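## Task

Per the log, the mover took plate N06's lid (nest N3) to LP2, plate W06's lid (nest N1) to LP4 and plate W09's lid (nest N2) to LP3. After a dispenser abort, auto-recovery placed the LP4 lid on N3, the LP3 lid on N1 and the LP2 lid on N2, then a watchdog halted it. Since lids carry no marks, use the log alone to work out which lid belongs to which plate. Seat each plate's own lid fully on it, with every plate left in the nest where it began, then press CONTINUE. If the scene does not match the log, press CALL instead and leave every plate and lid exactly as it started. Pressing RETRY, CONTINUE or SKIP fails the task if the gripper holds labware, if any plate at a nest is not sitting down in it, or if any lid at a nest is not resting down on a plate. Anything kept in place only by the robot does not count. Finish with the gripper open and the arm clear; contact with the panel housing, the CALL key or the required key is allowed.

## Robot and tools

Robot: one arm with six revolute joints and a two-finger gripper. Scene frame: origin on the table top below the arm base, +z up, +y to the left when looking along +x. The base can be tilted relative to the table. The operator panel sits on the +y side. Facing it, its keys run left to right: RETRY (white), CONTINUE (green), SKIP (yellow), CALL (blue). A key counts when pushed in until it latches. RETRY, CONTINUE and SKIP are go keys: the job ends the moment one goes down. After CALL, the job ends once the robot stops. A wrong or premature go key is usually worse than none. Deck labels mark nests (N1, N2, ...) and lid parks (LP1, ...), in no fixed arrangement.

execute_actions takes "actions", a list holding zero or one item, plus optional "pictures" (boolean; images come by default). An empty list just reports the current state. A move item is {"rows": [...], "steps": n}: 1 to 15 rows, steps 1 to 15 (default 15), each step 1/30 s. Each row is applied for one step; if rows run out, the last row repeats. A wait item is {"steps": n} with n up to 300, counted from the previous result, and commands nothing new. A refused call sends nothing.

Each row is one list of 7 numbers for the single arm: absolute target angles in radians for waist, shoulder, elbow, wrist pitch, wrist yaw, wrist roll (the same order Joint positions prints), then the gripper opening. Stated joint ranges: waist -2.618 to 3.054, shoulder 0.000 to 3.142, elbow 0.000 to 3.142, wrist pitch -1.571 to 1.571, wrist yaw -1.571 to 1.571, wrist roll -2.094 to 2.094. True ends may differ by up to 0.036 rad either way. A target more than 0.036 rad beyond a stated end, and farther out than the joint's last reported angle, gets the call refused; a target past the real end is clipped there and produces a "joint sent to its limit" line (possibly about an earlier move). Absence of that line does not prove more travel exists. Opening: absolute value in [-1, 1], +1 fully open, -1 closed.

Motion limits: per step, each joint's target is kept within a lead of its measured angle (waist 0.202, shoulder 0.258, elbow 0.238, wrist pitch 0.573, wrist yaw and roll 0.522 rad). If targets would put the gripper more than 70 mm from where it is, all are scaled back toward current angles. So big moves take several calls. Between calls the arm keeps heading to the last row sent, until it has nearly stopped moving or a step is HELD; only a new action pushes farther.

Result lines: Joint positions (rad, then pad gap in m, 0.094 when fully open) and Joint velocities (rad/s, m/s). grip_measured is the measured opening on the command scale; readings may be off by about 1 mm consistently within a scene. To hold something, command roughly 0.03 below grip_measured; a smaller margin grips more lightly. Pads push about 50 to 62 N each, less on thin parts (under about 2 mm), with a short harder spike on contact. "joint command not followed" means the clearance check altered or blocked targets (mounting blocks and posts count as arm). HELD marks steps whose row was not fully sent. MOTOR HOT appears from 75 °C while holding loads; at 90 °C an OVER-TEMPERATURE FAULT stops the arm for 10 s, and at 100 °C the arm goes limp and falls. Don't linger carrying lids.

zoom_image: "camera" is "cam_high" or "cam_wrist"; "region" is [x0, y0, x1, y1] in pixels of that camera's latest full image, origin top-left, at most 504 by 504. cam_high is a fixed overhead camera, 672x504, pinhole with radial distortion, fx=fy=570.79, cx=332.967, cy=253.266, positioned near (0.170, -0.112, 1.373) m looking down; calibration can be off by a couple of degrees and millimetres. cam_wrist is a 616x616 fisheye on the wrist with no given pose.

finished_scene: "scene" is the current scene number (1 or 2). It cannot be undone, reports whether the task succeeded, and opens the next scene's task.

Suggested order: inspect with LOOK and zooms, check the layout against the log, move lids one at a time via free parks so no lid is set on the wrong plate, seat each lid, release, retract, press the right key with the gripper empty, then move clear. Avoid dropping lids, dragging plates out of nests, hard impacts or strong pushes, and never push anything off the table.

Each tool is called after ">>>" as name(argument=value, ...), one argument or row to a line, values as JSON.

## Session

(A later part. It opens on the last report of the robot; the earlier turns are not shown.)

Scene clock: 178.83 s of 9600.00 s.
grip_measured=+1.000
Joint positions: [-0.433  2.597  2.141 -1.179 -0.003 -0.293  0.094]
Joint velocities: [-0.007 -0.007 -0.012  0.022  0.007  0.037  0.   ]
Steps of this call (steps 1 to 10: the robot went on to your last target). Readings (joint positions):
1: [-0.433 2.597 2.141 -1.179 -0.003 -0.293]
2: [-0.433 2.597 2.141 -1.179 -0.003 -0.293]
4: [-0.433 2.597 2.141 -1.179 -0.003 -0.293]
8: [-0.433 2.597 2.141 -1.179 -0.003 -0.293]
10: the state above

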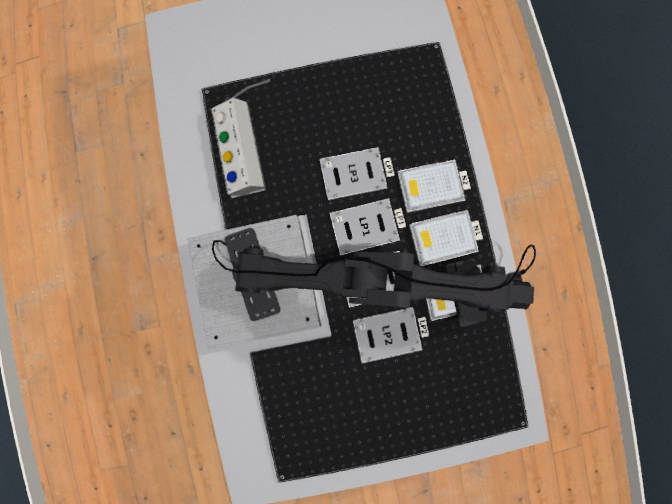

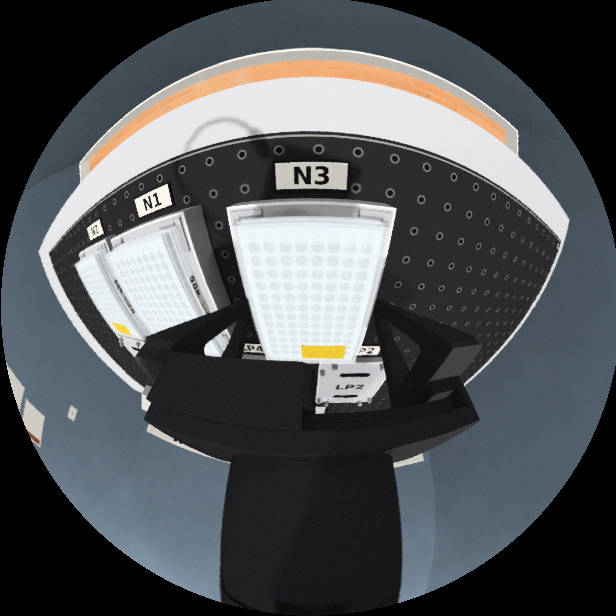

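>>> execute_actions(
  actions=[
    {"rows": [[-0.426, 2.603, 2.128, -1.152, 0.0, -0.3, 1.0], [-0.426, 2.603, 2.122, -1.146, 0.0, -0.3, 1.0]], "steps": 15},
  ],
  pictures=false,
)

>>> execute_actions(
  actions=[
    {"rows": [[-0.426, 2.603, 2.122, -1.146, 0.0, -0.3, 0.9], [-0.426, 2.603, 2.122, -1.146, 0.0, -0.3, 0.85], [-0.426, 2.603, 2.122, -1.146, 0.0, -0.3, 0.8], [-0.426, 2.603, 2.122, -1.146, 0.0, -0.3, 0.76]], "steps": 15},
  ],
  pictures=false,
)

>>> execute_actions(
  actions=[
    {"steps": 10},
  ],
)

Scene clock: 183.37 s of 9600.00 s.
grip_measured=+1.000
Joint positions: [-0.433  2.597  2.129 -1.167 -0.003 -0.293  0.094]
Joint velocities: [ 0.012  0.017  0.002 -0.007  0.037 -0.051  0.   ]
Steps of this call (steps 1 to 15: the robot went on to your last target; steps 16 to 90: nothing new was sent; then 1.03 s passed at rest; steps 91 to 105: all 15 steps of this action). Readings (joint positions):
91: [-0.433 2.597 2.141 -1.178 -0.003 -0.293]
92: [-0.433 2.597 2.140 -1.176 -0.003 -0.293]
94: [-0.433 2.597 2.135 -1.171 -0.003 -0.293]
98: [-0.433 2.597 2.129 -1.170 -0.003 -0.293]
105: the state above

Scene clock: 183.87 s of 9600.00 s.
grip_measured=+0.785
Joint positions: [-0.432  2.597  2.129 -1.167 -0.004 -0.294  0.084]
Joint velocities: [-0.002 -0.012 -0.002 -0.007  0.037 -0.037  0.001]
Steps of this call (steps 1 to 15: all 15 steps of this action). Readings (joint positions):
1: [-0.433 2.597 2.129 -1.167 -0.003 -0.293]
2: [-0.433 2.597 2.129 -1.167 -0.003 -0.293]
4: [-0.432 2.597 2.129 -1.167 -0.004 -0.294]
8: [-0.432 2.597 2.129 -1.167 -0.004 -0.294]
15: the state above

Scene clock: 184.20 s of 9600.00 s.
grip_measured=+0.785
Joint positions: [-0.432  2.597  2.129 -1.167 -0.004 -0.294  0.084]
Joint velocities: [ 0.002 -0.002 -0.002 -0.051 -0.007 -0.051 -0.   ]
Steps of this call (steps 1 to 10: the robot went on to your last target). Readings (joint positions):
1: [-0.432 2.597 2.129 -1.167 -0.004 -0.294]
2: [-0.432 2.597 2.129 -1.167 -0.004 -0.294]
4: [-0.432 2.597 2.129 -1.167 -0.004 -0.294]
8: [-0.432 2.597 2.129 -1.167 -0.004 -0.294]
10: the state above

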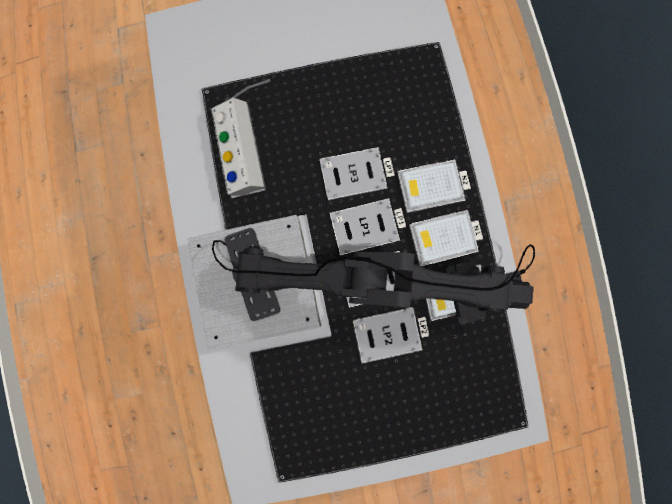

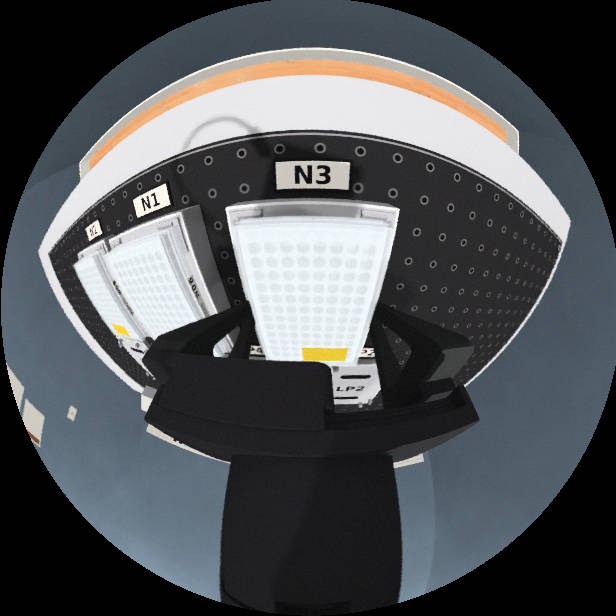

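>>> execute_actions(
  actions=[
    {"rows": [[-0.426, 2.585, 2.152, -1.184, 0.0, -0.3, 0.755], [-0.426, 2.582, 2.158, -1.192, 0.0, -0.3, 0.755], [-0.426, 2.579, 2.164, -1.2, 0.0, -0.3, 0.755], [-0.426, 2.576, 2.17, -1.208, 0.0, -0.3, 0.755], [-0.426, 2.573, 2.176, -1.216, 0.0, -0.3, 0.755], [-0.426, 2.57, 2.182, -1.224, 0.0, -0.3, 0.755], [-0.426, 2.567, 2.188, -1.232, 0.0, -0.3, 0.755], [-0.426, 2.564, 2.194, -1.24, 0.0, -0.3, 0.755], [-0.426, 2.561, 2.2, -1.248, 0.0, -0.3, 0.755], [-0.426, 2.559, 2.206, -1.256, 0.0, -0.3, 0.755], [-0.426, 2.557, 2.212, -1.264, 0.0, -0.3, 0.755], [-0.426, 2.555, 2.218, -1.272, 0.0, -0.3, 0.755], [-0.426, 2.553, 2.224, -1.28, 0.0, -0.3, 0.755], [-0.426, 2.55, 2.23, -1.288, 0.0, -0.3, 0.755], [-0.426, 2.548, 2.235, -1.295, 0.0, -0.3, 0.755]], "steps": 15},
  ],
  pictures=false,
)

>>> execute_actions(
  actions=[
    {"steps": 20},
  ],
)

Scene clock: 189.93 s of 9600.00 s.
grip_measured=+0.785
Joint positions: [-0.432  2.597  2.198 -1.245 -0.004 -0.294  0.084]
Joint velocities: [ 0.002  0.012  0.159 -0.227  0.051 -0.007  0.001]
Steps of this call (steps 1 to 15: the robot went on to your last target; steps 16 to 90: nothing new was sent; then 2.23 s passed at rest; steps 91 to 105: all 15 steps of this action). Readings (joint positions):
91: [-0.432 2.597 2.129 -1.167 -0.004 -0.294]
92: [-0.432 2.597 2.129 -1.167 -0.004 -0.294]
94: [-0.432 2.597 2.132 -1.172 -0.004 -0.294]
98: [-0.432 2.597 2.154 -1.196 -0.004 -0.294]
105: the state above

Scene clock: 190.60 s of 9600.00 s.
grip_measured=+0.785
Joint positions: [-0.432  2.585  2.208 -1.276 -0.004 -0.294  0.084]
Joint velocities: [-0.007 -0.007  0.002  0.022 -0.066  0.022 -0.001]
Steps of this call (steps 1 to 20: the robot went on to your last target). Readings (joint positions):
1: [-0.432 2.596 2.202 -1.251 -0.004 -0.294]
2: [-0.432 2.595 2.204 -1.255 -0.004 -0.294]
4: [-0.432 2.590 2.206 -1.263 -0.004 -0.294]
8: [-0.432 2.585 2.208 -1.271 -0.004 -0.294]
20: the state above

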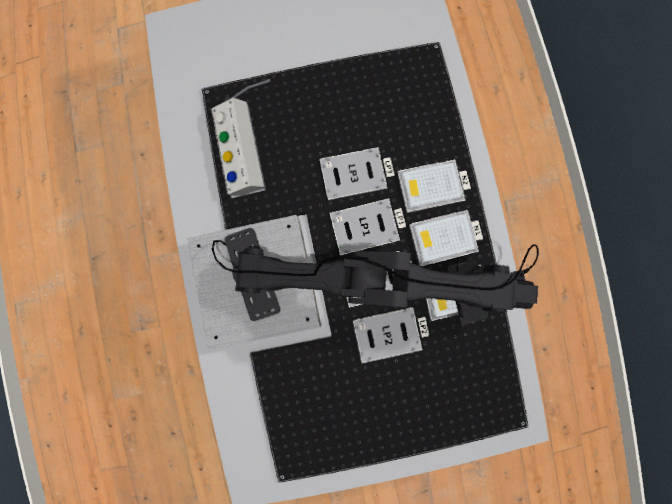

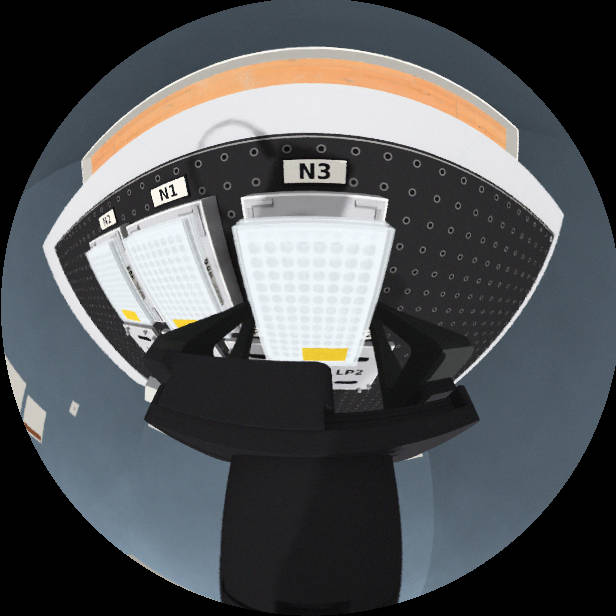

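>>> zoom_image(
  camera="cam_wrist",
  region=[200, 170, 430, 370],
)

Region (200, 170, 430, 370) of cam_wrist's 616x616 image, scaled by 2.191, with more detail than that image has; it fills the top 438 rows of this view, and the rest is white.

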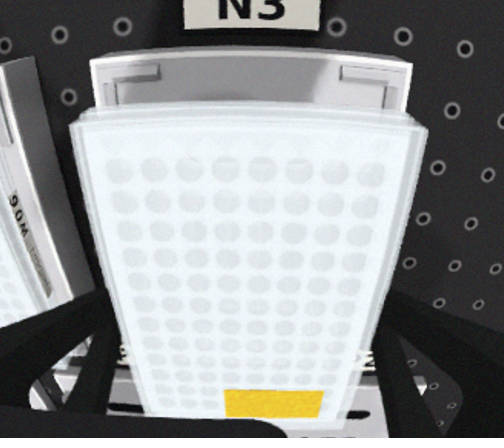

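>>> execute_actions(
  actions=[
    {"rows": [[-0.426, 2.59, 2.2, -1.255, 0.0, -0.3, 0.755], [-0.426, 2.594, 2.195, -1.248, 0.0, -0.3, 0.755], [-0.426, 2.598, 2.19, -1.241, 0.0, -0.3, 0.755], [-0.426, 2.6, 2.185, -1.234, 0.0, -0.3, 0.755], [-0.426, 2.6, 2.18, -1.227, 0.0, -0.3, 0.755], [-0.426, 2.6, 2.175, -1.22, 0.0, -0.3, 0.755], [-0.426, 2.6, 2.17, -1.213, 0.0, -0.3, 0.755], [-0.426, 2.6, 2.165, -1.206, 0.0, -0.3, 0.755], [-0.426, 2.6, 2.16, -1.199, 0.0, -0.3, 0.755], [-0.426, 2.6, 2.155, -1.192, 0.0, -0.3, 0.755], [-0.426, 2.6, 2.15, -1.185, 0.0, -0.3, 0.755]], "steps": 15},
  ],
  pictures=false,
)

>>> execute_actions(
  actions=[
    {"steps": 15},
  ],
)

>>> zoom_image(
  camera="cam_wrist",
  region=[200, 170, 430, 370],
)

Scene clock: 196.00 s of 9600.00 s.
grip_measured=+0.785
Joint positions: [-0.432  2.601  2.155 -1.216 -0.003 -0.294  0.084]
Joint velocities: [-0.017  0.046 -0.022  0.066  0.022  0.051 -0.   ]
Steps of this call (steps 1 to 15: the robot went on to your last target; steps 16 to 90: nothing new was sent; then 1.90 s passed at rest; steps 91 to 105: all 15 steps of this action). Readings (joint positions):
91: [-0.432 2.585 2.208 -1.277 -0.004 -0.294]
92: [-0.432 2.585 2.208 -1.276 -0.003 -0.294]
94: [-0.432 2.585 2.203 -1.268 -0.003 -0.294]
98: [-0.432 2.587 2.181 -1.249 -0.003 -0.294]
105: the state above

Scene clock: 196.50 s of 9600.00 s.
grip_measured=+0.785
Joint positions: [-0.432  2.603  2.154 -1.205 -0.003 -0.294  0.084]
Joint velocities: [-0.012 -0.002 -0.012 -0.007  0.037 -0.037 -0.   ]
Steps of this call (steps 1 to 15: the robot went on to your last target). Readings (joint positions):
1: [-0.432 2.602 2.154 -1.214 -0.003 -0.294]
2: [-0.432 2.603 2.154 -1.212 -0.003 -0.294]
4: [-0.432 2.603 2.154 -1.210 -0.003 -0.294]
8: [-0.432 2.603 2.154 -1.206 -0.003 -0.294]
15: the state above

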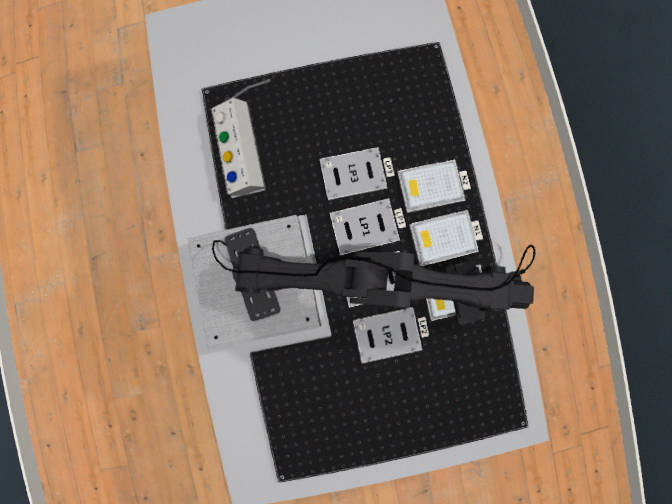

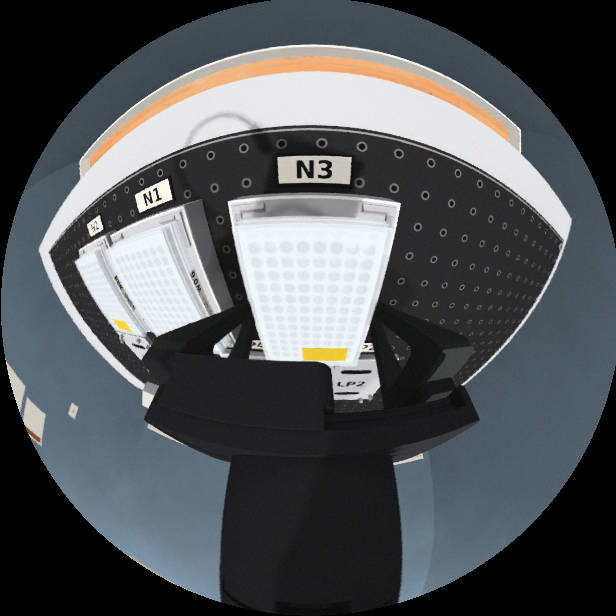

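Region (200, 170, 430, 370) of cam_wrist's 616x616 image, scaled by 2.191, with more detail than that image has; it fills the top 438 rows of this view, and the rest is white.

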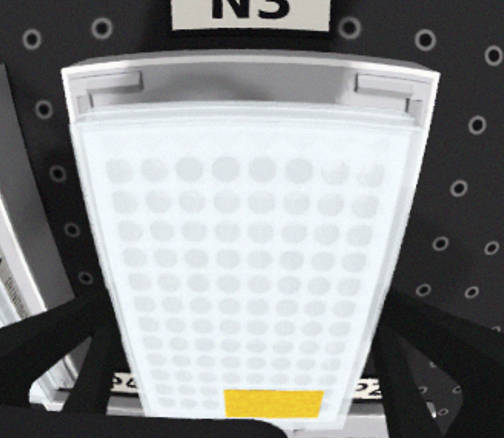

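>>> execute_actions(
  actions=[
    {"rows": [[-0.426, 2.6, 2.15, -1.18, 0.0, -0.3, 0.755], [-0.426, 2.6, 2.15, -1.175, 0.0, -0.3, 0.755], [-0.426, 2.6, 2.15, -1.17, 0.0, -0.3, 0.755]], "steps": 15},
  ],
  pictures=false,
)

>>> execute_actions(
  actions=[
    {"steps": 10},
  ],
)

>>> zoom_image(
  camera="cam_wrist",
  region=[200, 170, 430, 370],
)

Scene clock: 201.63 s of 9600.00 s.
grip_measured=+0.785
Joint positions: [-0.432  2.603  2.154 -1.19  -0.003 -0.294  0.084]
Joint velocities: [-0.012  0.007 -0.002 -0.022  0.022  0.022 -0.001]
Steps of this call (steps 1 to 15: the robot went on to your last target; steps 16 to 90: nothing new was sent; then 1.63 s passed at rest; steps 91 to 105: all 15 steps of this action). Readings (joint positions):
91: [-0.432 2.603 2.154 -1.204 -0.003 -0.294]
92: [-0.432 2.603 2.154 -1.203 -0.003 -0.294]
94: [-0.432 2.603 2.154 -1.198 -0.003 -0.294]
98: [-0.432 2.603 2.154 -1.192 -0.003 -0.294]
105: the state above

Scene clock: 201.97 s of 9600.00 s.
grip_measured=+0.785
Joint positions: [-0.432  2.603  2.154 -1.189 -0.003 -0.294  0.084]
Joint velocities: [-0.002 -0.002 -0.007 -0.022  0.037  0.022 -0.   ]
Steps of this call (steps 1 to 10: the robot went on to your last target). Readings (joint positions):
1: [-0.432 2.603 2.154 -1.190 -0.003 -0.294]
2: [-0.432 2.603 2.154 -1.190 -0.003 -0.294]
4: [-0.432 2.603 2.154 -1.189 -0.003 -0.294]
8: [-0.432 2.603 2.154 -1.189 -0.003 -0.294]
10: the state above

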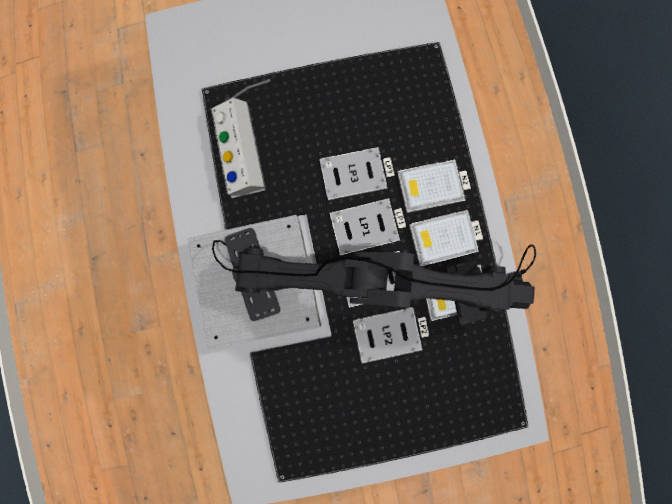

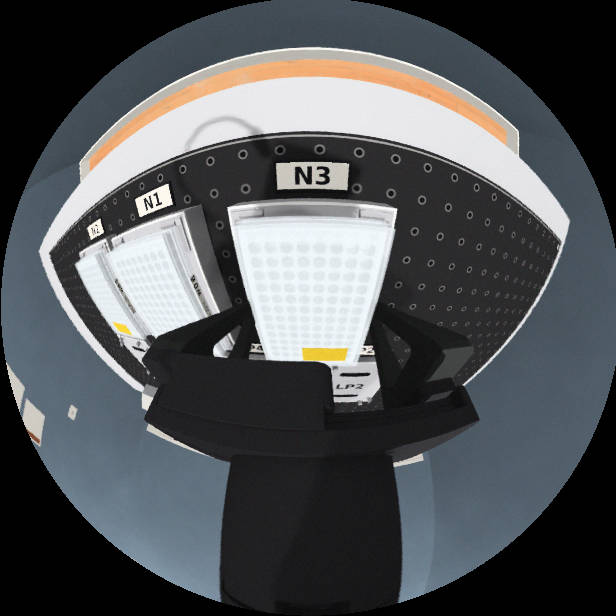

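Region (200, 170, 430, 370) of cam_wrist's 616x616 image, scaled by 2.191, with more detail than that image has; it fills the top 438 rows of this view, and the rest is white.

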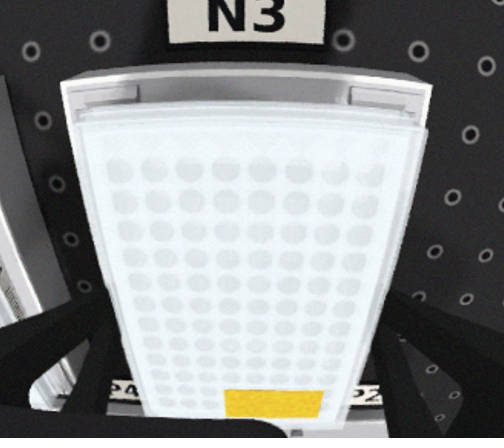

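>>> execute_actions(
  actions=[
    {"rows": [[-0.426, 2.6, 2.146, -1.167, 0.0, -0.3, 0.755], [-0.426, 2.6, 2.142, -1.164, 0.0, -0.3, 0.755], [-0.426, 2.6, 2.138, -1.161, 0.0, -0.3, 0.755], [-0.426, 2.6, 2.135, -1.158, 0.0, -0.3, 0.755]], "steps": 15},
  ],
  pictures=false,
)

>>> execute_actions(
  actions=[
    {"steps": 10},
  ],
)

>>> zoom_image(
  camera="cam_wrist",
  region=[200, 170, 430, 370],
)

Scene clock: 207.17 s of 9600.00 s.
grip_measured=+0.785
Joint positions: [-0.432  2.603  2.141 -1.178 -0.003 -0.294  0.084]
Joint velocities: [-0.007  0.012  0.002  0.007 -0.037 -0.022  0.001]
Steps of this call (steps 1 to 15: the robot went on to your last target; steps 16 to 90: nothing new was sent; then 1.70 s passed at rest; steps 91 to 105: all 15 steps of this action). Readings (joint positions):
91: [-0.432 2.603 2.154 -1.189 -0.003 -0.294]
92: [-0.432 2.603 2.154 -1.188 -0.003 -0.294]
94: [-0.432 2.603 2.150 -1.184 -0.003 -0.294]
98: [-0.432 2.603 2.142 -1.181 -0.003 -0.294]
105: the state above

Scene clock: 207.50 s of 9600.00 s.
grip_measured=+0.785
Joint positions: [-0.432  2.603  2.141 -1.178 -0.003 -0.294  0.084]
Joint velocities: [-0.002 -0.007 -0.017  0.037  0.081 -0.037 -0.001]
Steps of this call (steps 1 to 10: the robot went on to your last target). Readings (joint positions):
1: [-0.432 2.603 2.141 -1.178 -0.003 -0.294]
2: [-0.432 2.603 2.141 -1.178 -0.003 -0.294]
4: [-0.432 2.603 2.141 -1.178 -0.003 -0.294]
8: [-0.432 2.603 2.141 -1.178 -0.003 -0.294]
10: the state above

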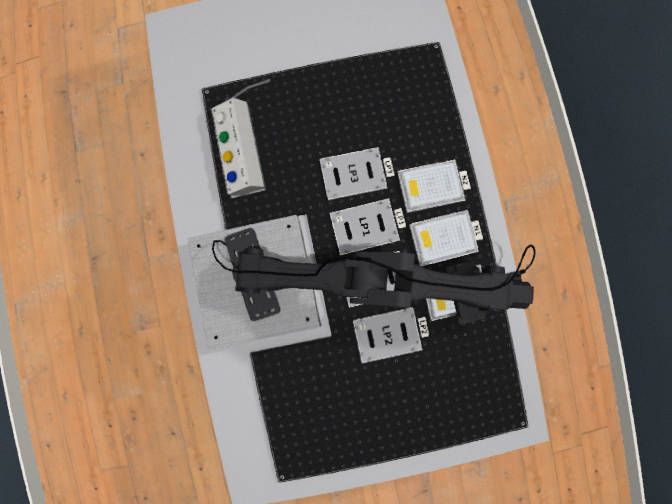

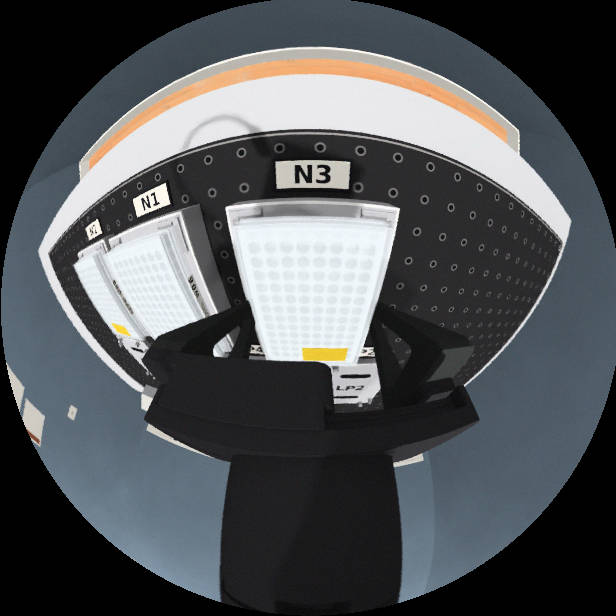

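Region (200, 170, 430, 370) of cam_wrist's 616x616 image, scaled by 2.191, with more detail than that image has; it fills the top 438 rows of this view, and the rest is white.

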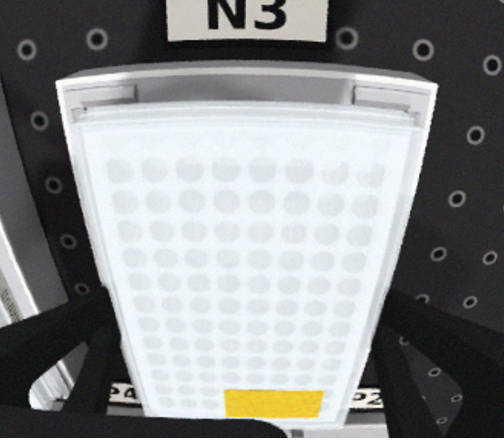

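>>> execute_actions(
  actions=[
    {"rows": [[-0.426, 2.6, 2.135, -1.158, 0.0, -0.3, 0.85], [-0.426, 2.6, 2.135, -1.158, 0.0, -0.3, 0.92], [-0.426, 2.6, 2.135, -1.158, 0.0, -0.3, 1.0]], "steps": 10},
  ],
  pictures=false,
)

>>> execute_actions(
  actions=[
    {"rows": [[-0.426, 2.6, 2.165, -1.195, 0.0, -0.3, 1.0], [-0.426, 2.6, 2.172, -1.202, 0.0, -0.3, 1.0], [-0.426, 2.6, 2.179, -1.209, 0.0, -0.3, 1.0], [-0.426, 2.6, 2.186, -1.216, 0.0, -0.3, 1.0], [-0.426, 2.6, 2.192, -1.222, 0.0, -0.3, 1.0]], "steps": 15},
  ],
  pictures=false,
)

>>> execute_actions(
  actions=[
    {"steps": 10},
  ],
)

>>> zoom_image(
  camera="cam_wrist",
  region=[190, 200, 430, 380],
)

Scene clock: 213.33 s of 9600.00 s.
grip_measured=+1.000
Joint positions: [-0.432  2.603  2.141 -1.177 -0.003 -0.294  0.094]
Joint velocities: [-0.002  0.002  0.007 -0.022  0.022  0.022  0.   ]
Steps of this call (steps 1 to 15: the robot went on to your last target; steps 16 to 90: nothing new was sent; then 2.50 s passed at rest; steps 91 to 100: all 10 steps of this action). Readings (joint positions):
91: [-0.432 2.603 2.141 -1.178 -0.004 -0.294]
92: [-0.432 2.603 2.141 -1.178 -0.004 -0.294]
94: [-0.432 2.603 2.141 -1.177 -0.004 -0.294]
98: [-0.432 2.603 2.141 -1.177 -0.004 -0.294]
100: the state above

Scene clock: 213.83 s of 9600.00 s.
grip_measured=+1.000
Joint positions: [-0.432  2.603  2.167 -1.203 -0.003 -0.294  0.094]
Joint velocities: [-0.002 -0.007 -0.002 -0.037 -0.051  0.066  0.   ]
Steps of this call (steps 1 to 15: all 15 steps of this action). Readings (joint positions):
1: [-0.432 2.603 2.141 -1.178 -0.003 -0.294]
2: [-0.432 2.603 2.141 -1.178 -0.003 -0.294]
4: [-0.432 2.603 2.146 -1.185 -0.003 -0.294]
8: [-0.432 2.603 2.164 -1.197 -0.003 -0.294]
15: the state above

Scene clock: 214.17 s of 9600.00 s.
grip_measured=+1.000
Joint positions: [-0.432  2.603  2.167 -1.205 -0.003 -0.294  0.094]
Joint velocities: [ 0.017 -0.002 -0.007 -0.051 -0.037  0.022  0.   ]
Steps of this call (steps 1 to 10: the robot went on to your last target). Readings (joint positions):
1: [-0.432 2.603 2.167 -1.204 -0.003 -0.294]
2: [-0.432 2.603 2.167 -1.204 -0.003 -0.294]
4: [-0.432 2.603 2.167 -1.205 -0.003 -0.294]
8: [-0.432 2.603 2.167 -1.205 -0.003 -0.294]
10: the state above

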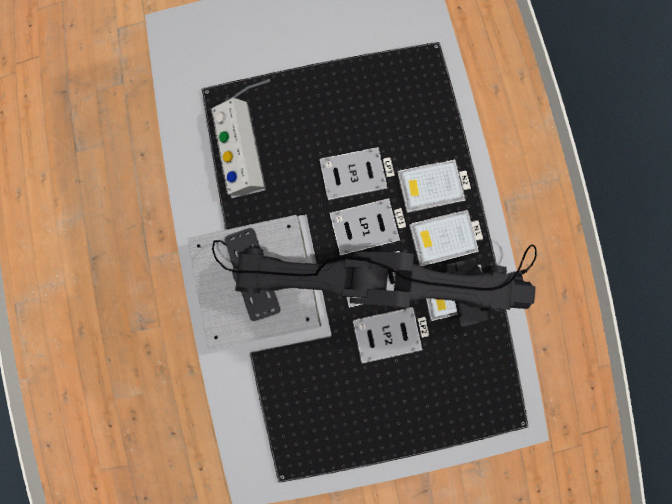

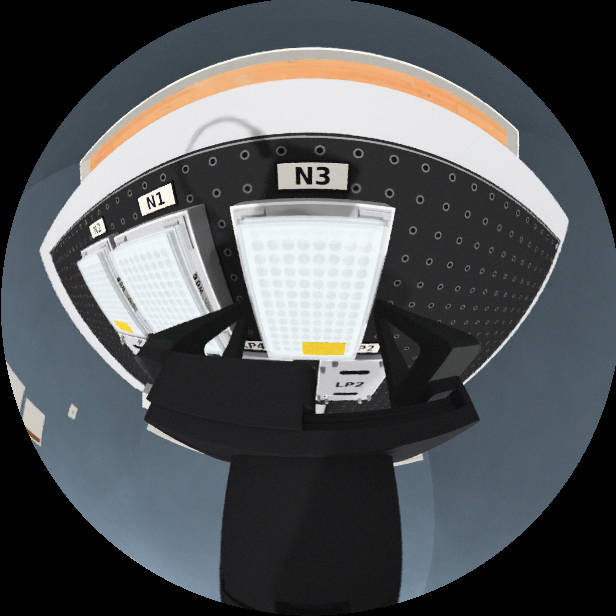

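Region (190, 200, 430, 380) of cam_wrist's 616x616 image, scaled by 2.100, with more detail than that image has; it fills the top 378 rows of this view, and the rest is white.

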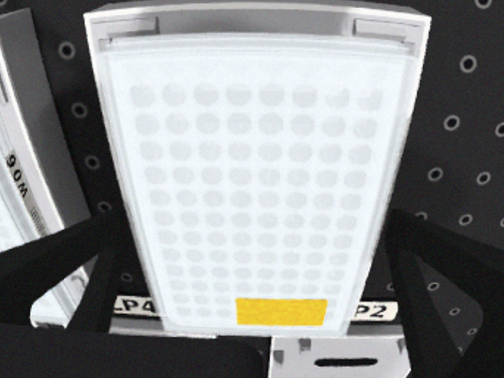

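>>> execute_actions(
  actions=[
    {"rows": [[-0.426, 2.6, 2.192, -1.222, 0.0, -0.3, 0.9], [-0.426, 2.6, 2.192, -1.222, 0.0, -0.3, 0.85], [-0.426, 2.6, 2.192, -1.222, 0.0, -0.3, 0.8], [-0.426, 2.6, 2.192, -1.222, 0.0, -0.3, 0.76], [-0.426, 2.6, 2.192, -1.222, 0.0, -0.3, 0.74]], "steps": 15},
  ],
  pictures=false,
)

Scene clock: 216.80 s of 9600.00 s.
grip_measured=+0.765
Joint positions: [-0.432  2.603  2.167 -1.205 -0.003 -0.294  0.083]
Joint velocities: [-0.002  0.002 -0.002 -0.037 -0.037  0.022 -0.   ]
Steps of this call (steps 1 to 15: the robot went on to your last target; steps 16 to 64: nothing new was sent; steps 65 to 79: all 15 steps of this action). Readings (joint positions):
65: [-0.432 2.603 2.167 -1.205 -0.003 -0.294]
66: [-0.432 2.603 2.167 -1.205 -0.003 -0.294]
68: [-0.432 2.603 2.167 -1.205 -0.003 -0.294]
72: [-0.432 2.603 2.167 -1.205 -0.003 -0.294]
79: the state above

>>> execute_actions(
  actions=[
    {"rows": [[-0.426, 2.6, 2.198, -1.23, 0.0, -0.3, 0.735], [-0.426, 2.6, 2.204, -1.238, 0.0, -0.3, 0.735], [-0.426, 2.6, 2.21, -1.246, 0.0, -0.3, 0.735], [-0.426, 2.6, 2.217, -1.254, 0.0, -0.3, 0.735], [-0.426, 2.6, 2.224, -1.262, 0.0, -0.3, 0.735], [-0.426, 2.6, 2.231, -1.27, 0.0, -0.3, 0.735], [-0.426, 2.6, 2.238, -1.278, 0.0, -0.3, 0.735], [-0.426, 2.6, 2.245, -1.286, 0.0, -0.3, 0.735], [-0.426, 2.6, 2.252, -1.294, 0.0, -0.3, 0.735], [-0.426, 2.6, 2.259, -1.302, 0.0, -0.3, 0.735], [-0.426, 2.6, 2.266, -1.31, 0.0, -0.3, 0.735], [-0.426, 2.6, 2.273, -1.318, 0.0, -0.3, 0.735], [-0.426, 2.6, 2.28, -1.326, 0.0, -0.3, 0.735], [-0.426, 2.6, 2.286, -1.334, 0.0, -0.3, 0.735], [-0.426, 2.6, 2.292, -1.342, 0.0, -0.3, 0.735]], "steps": 15},
  ],
  pictures=false,
)

>>> execute_actions(
  actions=[
    {"steps": 15},
  ],
)

>>> zoom_image(
  camera="cam_wrist",
  region=[200, 170, 430, 370],
)

Scene clock: 222.23 s of 9600.00 s.
grip_measured=+0.765
Joint positions: [-0.432  2.603  2.254 -1.292 -0.003 -0.294  0.083]
Joint velocities: [-0.007 -0.002  0.178 -0.242 -0.066  0.022 -0.   ]
Steps of this call (steps 1 to 15: the robot went on to your last target; steps 16 to 90: nothing new was sent; then 1.93 s passed at rest; steps 91 to 105: all 15 steps of this action). Readings (joint positions):
91: [-0.432 2.603 2.167 -1.206 -0.003 -0.294]
92: [-0.432 2.603 2.169 -1.209 -0.003 -0.294]
94: [-0.432 2.603 2.176 -1.218 -0.003 -0.294]
98: [-0.432 2.603 2.205 -1.242 -0.003 -0.294]
105: the state above

Scene clock: 222.73 s of 9600.00 s.
grip_measured=+0.765
Joint positions: [-0.432  2.603  2.266 -1.324 -0.003 -0.294  0.083]
Joint velocities: [ 0.002 -0.007  0.007 -0.037 -0.007 -0.022 -0.   ]
Steps of this call (steps 1 to 15: the robot went on to your last target). Readings (joint positions):
1: [-0.432 2.603 2.259 -1.298 -0.003 -0.294]
2: [-0.432 2.603 2.263 -1.303 -0.003 -0.294]
4: [-0.432 2.603 2.266 -1.310 -0.003 -0.294]
8: [-0.432 2.603 2.266 -1.319 -0.003 -0.294]
15: the state above

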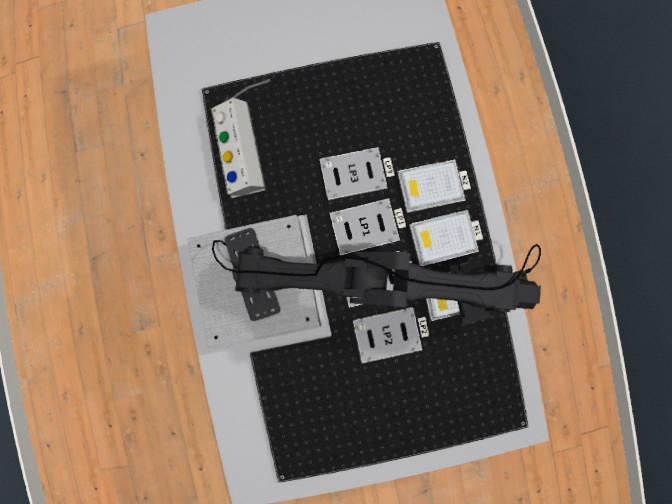

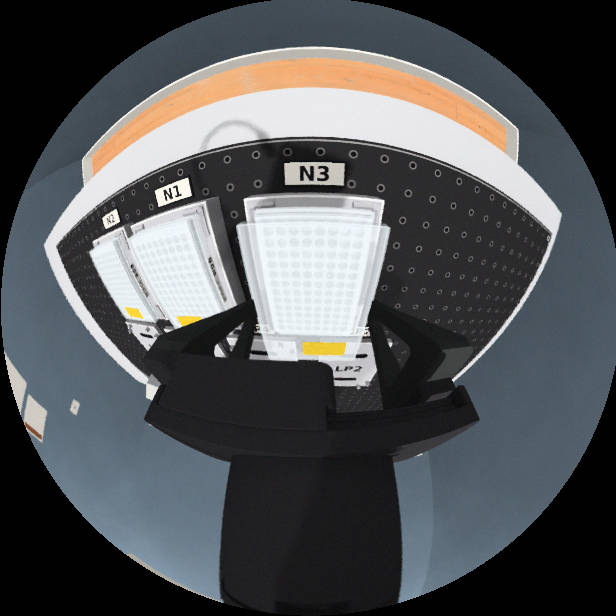

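Region (200, 170, 430, 370) of cam_wrist's 616x616 image, scaled by 2.191, with more detail than that image has; it fills the top 438 rows of this view, and the rest is white.

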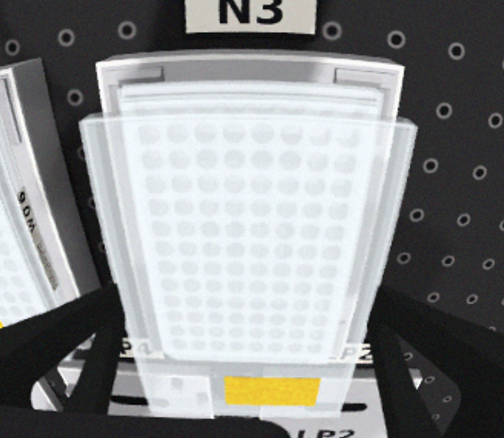

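>>> execute_actions(
  actions=[
    {"rows": [[-0.4294, 2.5344, 2.2246, -1.3083, 0.0, -0.2914, 0.735], [-0.4269, 2.507, 2.1831, -1.2926, 0.0, -0.2889, 0.735], [-0.4243, 2.4796, 2.1417, -1.2769, 0.0, -0.2863, 0.735], [-0.4217, 2.4521, 2.1003, -1.2612, 0.0, -0.2837, 0.735], [-0.4192, 2.4247, 2.0589, -1.2455, 0.0, -0.2812, 0.735], [-0.4166, 2.3973, 2.0174, -1.2298, 0.0, -0.2786, 0.735], [-0.414, 2.3698, 1.976, -1.2141, 0.0, -0.276, 0.735], [-0.4114, 2.3424, 1.9346, -1.1984, 0.0, -0.2734, 0.735], [-0.4089, 2.315, 1.8931, -1.1827, 0.0, -0.2709, 0.735], [-0.4063, 2.2876, 1.8517, -1.167, 0.0, -0.2683, 0.735], [-0.4037, 2.2601, 1.8103, -1.1513, 0.0, -0.2657, 0.735], [-0.4012, 2.2327, 1.7688, -1.1356, 0.0, -0.2632, 0.735], [-0.3986, 2.2053, 1.7274, -1.1199, 0.0, -0.2606, 0.735], [-0.396, 2.1778, 1.686, -1.1042, 0.0, -0.258, 0.735], [-0.3935, 2.1504, 1.6446, -1.0885, 0.0, -0.2555, 0.735]], "steps": 15},
  ],
  pictures=false,
)

>>> execute_actions(
  actions=[
    {"rows": [[-0.3909, 2.123, 1.6031, -1.0728, 0.0, -0.2529, 0.735], [-0.3883, 2.0955, 1.5617, -1.0571, 0.0, -0.2503, 0.735], [-0.3857, 2.0681, 1.5203, -1.0414, 0.0, -0.2477, 0.735], [-0.3832, 2.0407, 1.4788, -1.0257, 0.0, -0.2452, 0.735], [-0.3806, 2.0133, 1.4374, -1.01, 0.0, -0.2426, 0.735], [-0.378, 1.9858, 1.396, -0.9943, 0.0, -0.24, 0.735], [-0.3755, 1.9584, 1.3545, -0.9786, 0.0, -0.2375, 0.735], [-0.3729, 1.931, 1.3131, -0.9629, 0.0, -0.2349, 0.735], [-0.3703, 1.9035, 1.2717, -0.9472, 0.0, -0.2323, 0.735], [-0.3678, 1.8761, 1.2303, -0.9315, 0.0, -0.2298, 0.735], [-0.3652, 1.8487, 1.1888, -0.9158, 0.0, -0.2272, 0.735], [-0.3626, 1.8212, 1.1474, -0.9001, 0.0, -0.2246, 0.735], [-0.36, 1.7938, 1.106, -0.8844, 0.0, -0.222, 0.735], [-0.3575, 1.78, 1.0645, -0.8687, 0.0, -0.2195, 0.735], [-0.355, 1.78, 1.023, -0.853, 0.0, -0.217, 0.735]], "steps": 15},
  ],
  pictures=false,
)

>>> execute_actions(
  actions=[
    {"steps": 25},
  ],
)

Scene clock: 245.47 s of 9600.00 s.
grip_measured=+0.765
Joint positions: [-0.405  2.224  1.722 -1.167 -0.002 -0.272  0.083]
Joint velocities: [ 0.1   -0.789 -1.199  0.491 -0.037  0.037  0.001]
Steps of this call (steps 1 to 15: the robot went on to your last target; steps 16 to 90: nothing new was sent; then 19.23 s passed at rest; steps 91 to 105: all 15 steps of this action). Readings (joint positions):
91: [-0.432 2.598 2.259 -1.321 -0.003 -0.294]
92: [-0.432 2.586 2.237 -1.313 -0.003 -0.294]
94: [-0.432 2.545 2.166 -1.298 -0.003 -0.293]
98: [-0.428 2.432 2.004 -1.264 -0.003 -0.287]
105: the state above

Scene clock: 245.97 s of 9600.00 s.
grip_measured=+0.765
Joint positions: [-0.368  1.821  1.101 -0.938 -0.002 -0.234  0.083]
Joint velocities: [ 0.076 -0.613 -1.101  0.476  0.007 -0.037 -0.001]
Steps of this call (steps 1 to 15: all 15 steps of this action). Readings (joint positions):
1: [-0.402 2.196 1.681 -1.152 -0.002 -0.269]
2: [-0.400 2.169 1.639 -1.137 -0.002 -0.267]
4: [-0.395 2.116 1.555 -1.106 -0.002 -0.262]
8: [-0.386 2.009 1.388 -1.045 -0.002 -0.252]
15: the state above

Scene clock: 246.80 s of 9600.00 s.
grip_measured=+0.765
Joint positions: [-0.363  1.802  1.021 -0.874 -0.002 -0.224  0.083]
Joint velocities: [-0.017 -0.017 -0.002  0.022 -0.037  0.066 -0.001]
Steps of this call (steps 1 to 25: the robot went on to your last target). Readings (joint positions):
1: [-0.365 1.806 1.069 -0.929 -0.002 -0.232]
2: [-0.364 1.802 1.047 -0.926 -0.002 -0.230]
4: [-0.363 1.802 1.024 -0.917 -0.002 -0.228]
8: [-0.363 1.802 1.021 -0.895 -0.002 -0.225]
25: the state above

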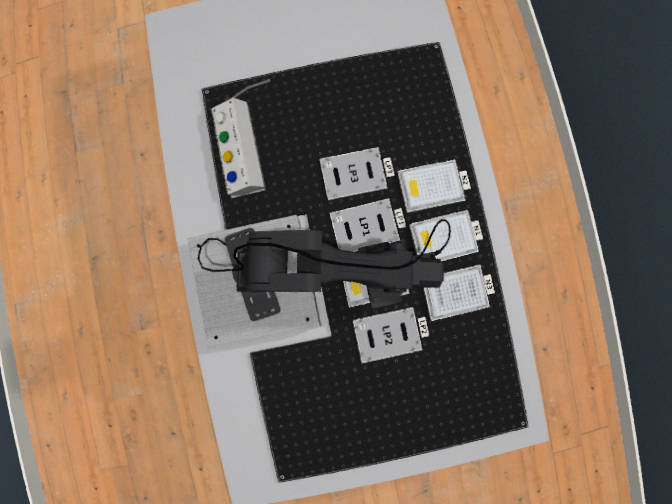

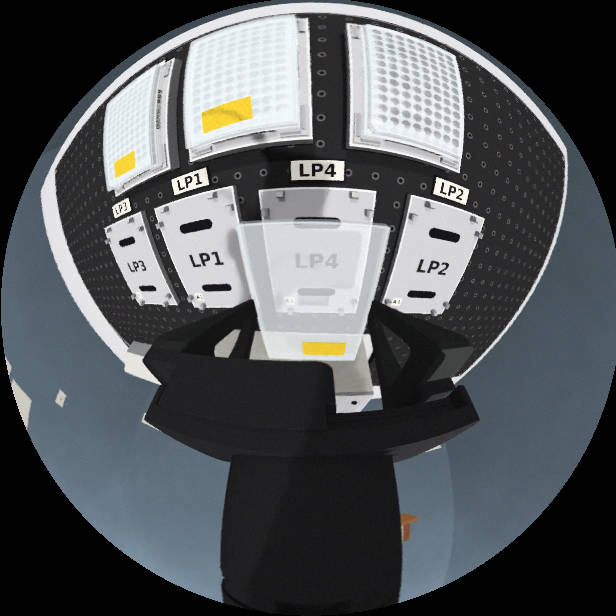

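>>> execute_actions(
  actions=[
    {"rows": [[-0.372, 1.81, 1.013, -0.853, 0.0, -0.225, 0.735], [-0.374, 1.817, 1.005, -0.836, 0.0, -0.228, 0.735], [-0.376, 1.825, 0.997, -0.819, 0.0, -0.231, 0.735], [-0.378, 1.832, 0.989, -0.802, 0.0, -0.234, 0.735], [-0.38, 1.84, 0.981, -0.786, 0.0, -0.237, 0.735], [-0.38, 1.847, 0.973, -0.769, 0.0, -0.24, 0.735], [-0.38, 1.855, 0.965, -0.752, 0.0, -0.24, 0.735], [-0.38, 1.862, 0.957, -0.735, 0.0, -0.24, 0.735], [-0.38, 1.87, 0.949, -0.718, 0.0, -0.24, 0.735], [-0.38, 1.877, 0.941, -0.702, 0.0, -0.24, 0.735], [-0.38, 1.877, 0.941, -0.686, 0.0, -0.24, 0.735]], "steps": 15},
  ],
  pictures=false,
)

>>> execute_actions(
  actions=[
    {"steps": 20},
  ],
)

>>> zoom_image(
  camera="cam_wrist",
  region=[200, 170, 430, 370],
)

Scene clock: 258.10 s of 9600.00 s.
grip_measured=+0.765
Joint positions: [-0.372  1.875  0.944 -0.737 -0.002 -0.232  0.083]
Joint velocities: [-0.007  0.007  0.012  0.198 -0.051 -0.037 -0.001]
Steps of this call (steps 1 to 15: the robot went on to your last target; steps 16 to 90: nothing new was sent; then 7.80 s passed at rest; steps 91 to 105: all 15 steps of this action). Readings (joint positions):
91: [-0.363 1.802 1.021 -0.874 -0.002 -0.224]
92: [-0.363 1.802 1.020 -0.872 -0.002 -0.224]
94: [-0.364 1.803 1.013 -0.857 -0.002 -0.224]
98: [-0.371 1.831 0.985 -0.808 -0.002 -0.229]
105: the state above

Scene clock: 258.77 s of 9600.00 s.
grip_measured=+0.765
Joint positions: [-0.372  1.875  0.944 -0.707 -0.002 -0.233  0.083]
Joint velocities: [-0.002 -0.007 -0.002 -0.081 -0.051  0.022 -0.   ]
Steps of this call (steps 1 to 20: the robot went on to your last target). Readings (joint positions):
1: [-0.372 1.875 0.944 -0.731 -0.002 -0.233]
2: [-0.372 1.875 0.944 -0.725 -0.002 -0.233]
4: [-0.372 1.875 0.944 -0.718 -0.002 -0.233]
8: [-0.372 1.875 0.944 -0.711 -0.002 -0.233]
20: the state above

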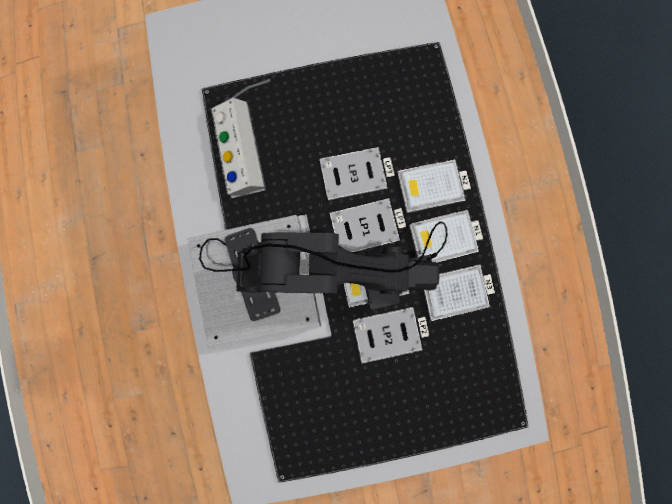

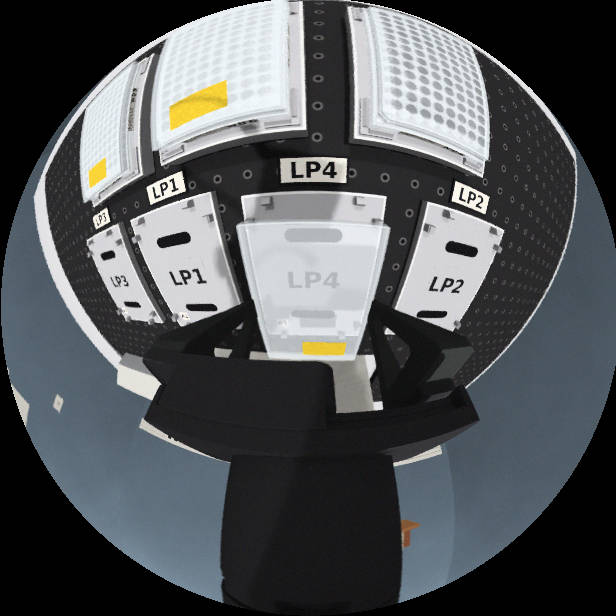

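Region (200, 170, 430, 370) of cam_wrist's 616x616 image, scaled by 2.191, with more detail than that image has; it fills the top 438 rows of this view, and the rest is white.

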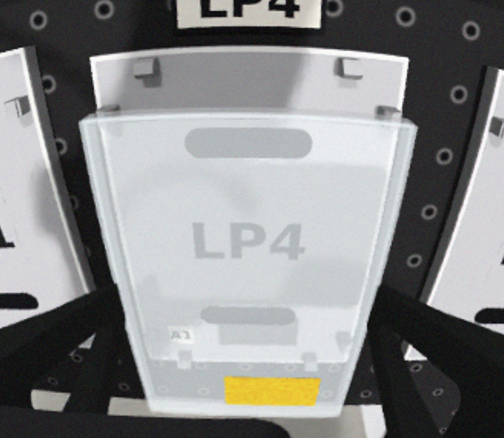

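>>> execute_actions(
  actions=[
    {"rows": [[-0.38, 1.884, 0.94, -0.679, 0.0, -0.24, 0.735], [-0.38, 1.891, 0.939, -0.672, 0.0, -0.24, 0.735], [-0.38, 1.898, 0.938, -0.665, 0.0, -0.24, 0.735], [-0.38, 1.905, 0.937, -0.658, 0.0, -0.24, 0.735], [-0.38, 1.912, 0.936, -0.65, 0.0, -0.24, 0.735], [-0.38, 1.919, 0.934, -0.643, 0.0, -0.24, 0.735], [-0.38, 1.927, 0.932, -0.636, 0.0, -0.24, 0.735], [-0.38, 1.927, 0.93, -0.629, 0.0, -0.24, 0.735]], "steps": 15},
  ],
  pictures=false,
)

>>> execute_actions(
  actions=[
    {"steps": 15},
  ],
)

>>> zoom_image(
  camera="cam_wrist",
  region=[200, 170, 430, 370],
)

Scene clock: 265.10 s of 9600.00 s.
grip_measured=+0.765
Joint positions: [-0.372  1.921  0.944 -0.655 -0.002 -0.233  0.083]
Joint velocities: [-0.007 -0.032  0.002  0.007  0.022  0.066 -0.001]
Steps of this call (steps 1 to 15: the robot went on to your last target; steps 16 to 90: nothing new was sent; then 2.83 s passed at rest; steps 91 to 105: all 15 steps of this action). Readings (joint positions):
91: [-0.372 1.875 0.944 -0.706 -0.002 -0.233]
92: [-0.372 1.875 0.944 -0.704 -0.002 -0.233]
94: [-0.372 1.877 0.944 -0.698 -0.002 -0.233]
98: [-0.372 1.904 0.944 -0.674 -0.002 -0.233]
105: the state above

Scene clock: 265.60 s of 9600.00 s.
grip_measured=+0.765
Joint positions: [-0.372  1.921  0.944 -0.65  -0.002 -0.233  0.083]
Joint velocities: [ 0.002  0.002 -0.012 -0.051  0.051 -0.022  0.001]
Steps of this call (steps 1 to 15: the robot went on to your last target). Readings (joint positions):
1: [-0.372 1.921 0.944 -0.653 -0.002 -0.233]
2: [-0.372 1.921 0.944 -0.653 -0.002 -0.233]
4: [-0.372 1.921 0.944 -0.652 -0.002 -0.233]
8: [-0.372 1.921 0.944 -0.650 -0.002 -0.233]
15: the state above
The arm was judged still, so your last target was given up. Only a new action makes it travel on or press farther. Fingers that are still opening or closing keep moving.

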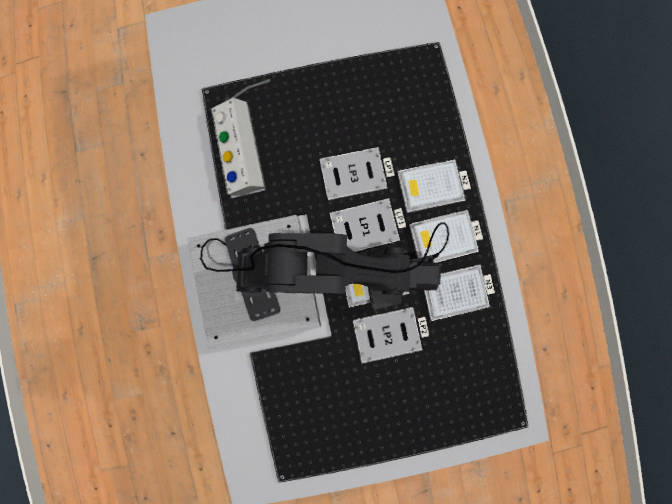

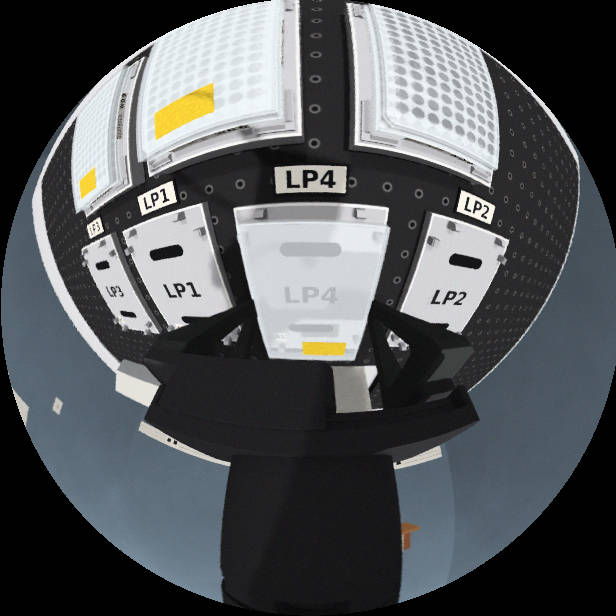

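Region (200, 170, 430, 370) of cam_wrist's 616x616 image, scaled by 2.191, with more detail than that image has; it fills the top 438 rows of this view, and the rest is white.

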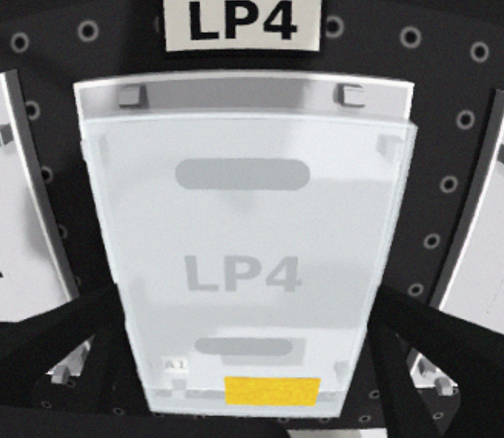

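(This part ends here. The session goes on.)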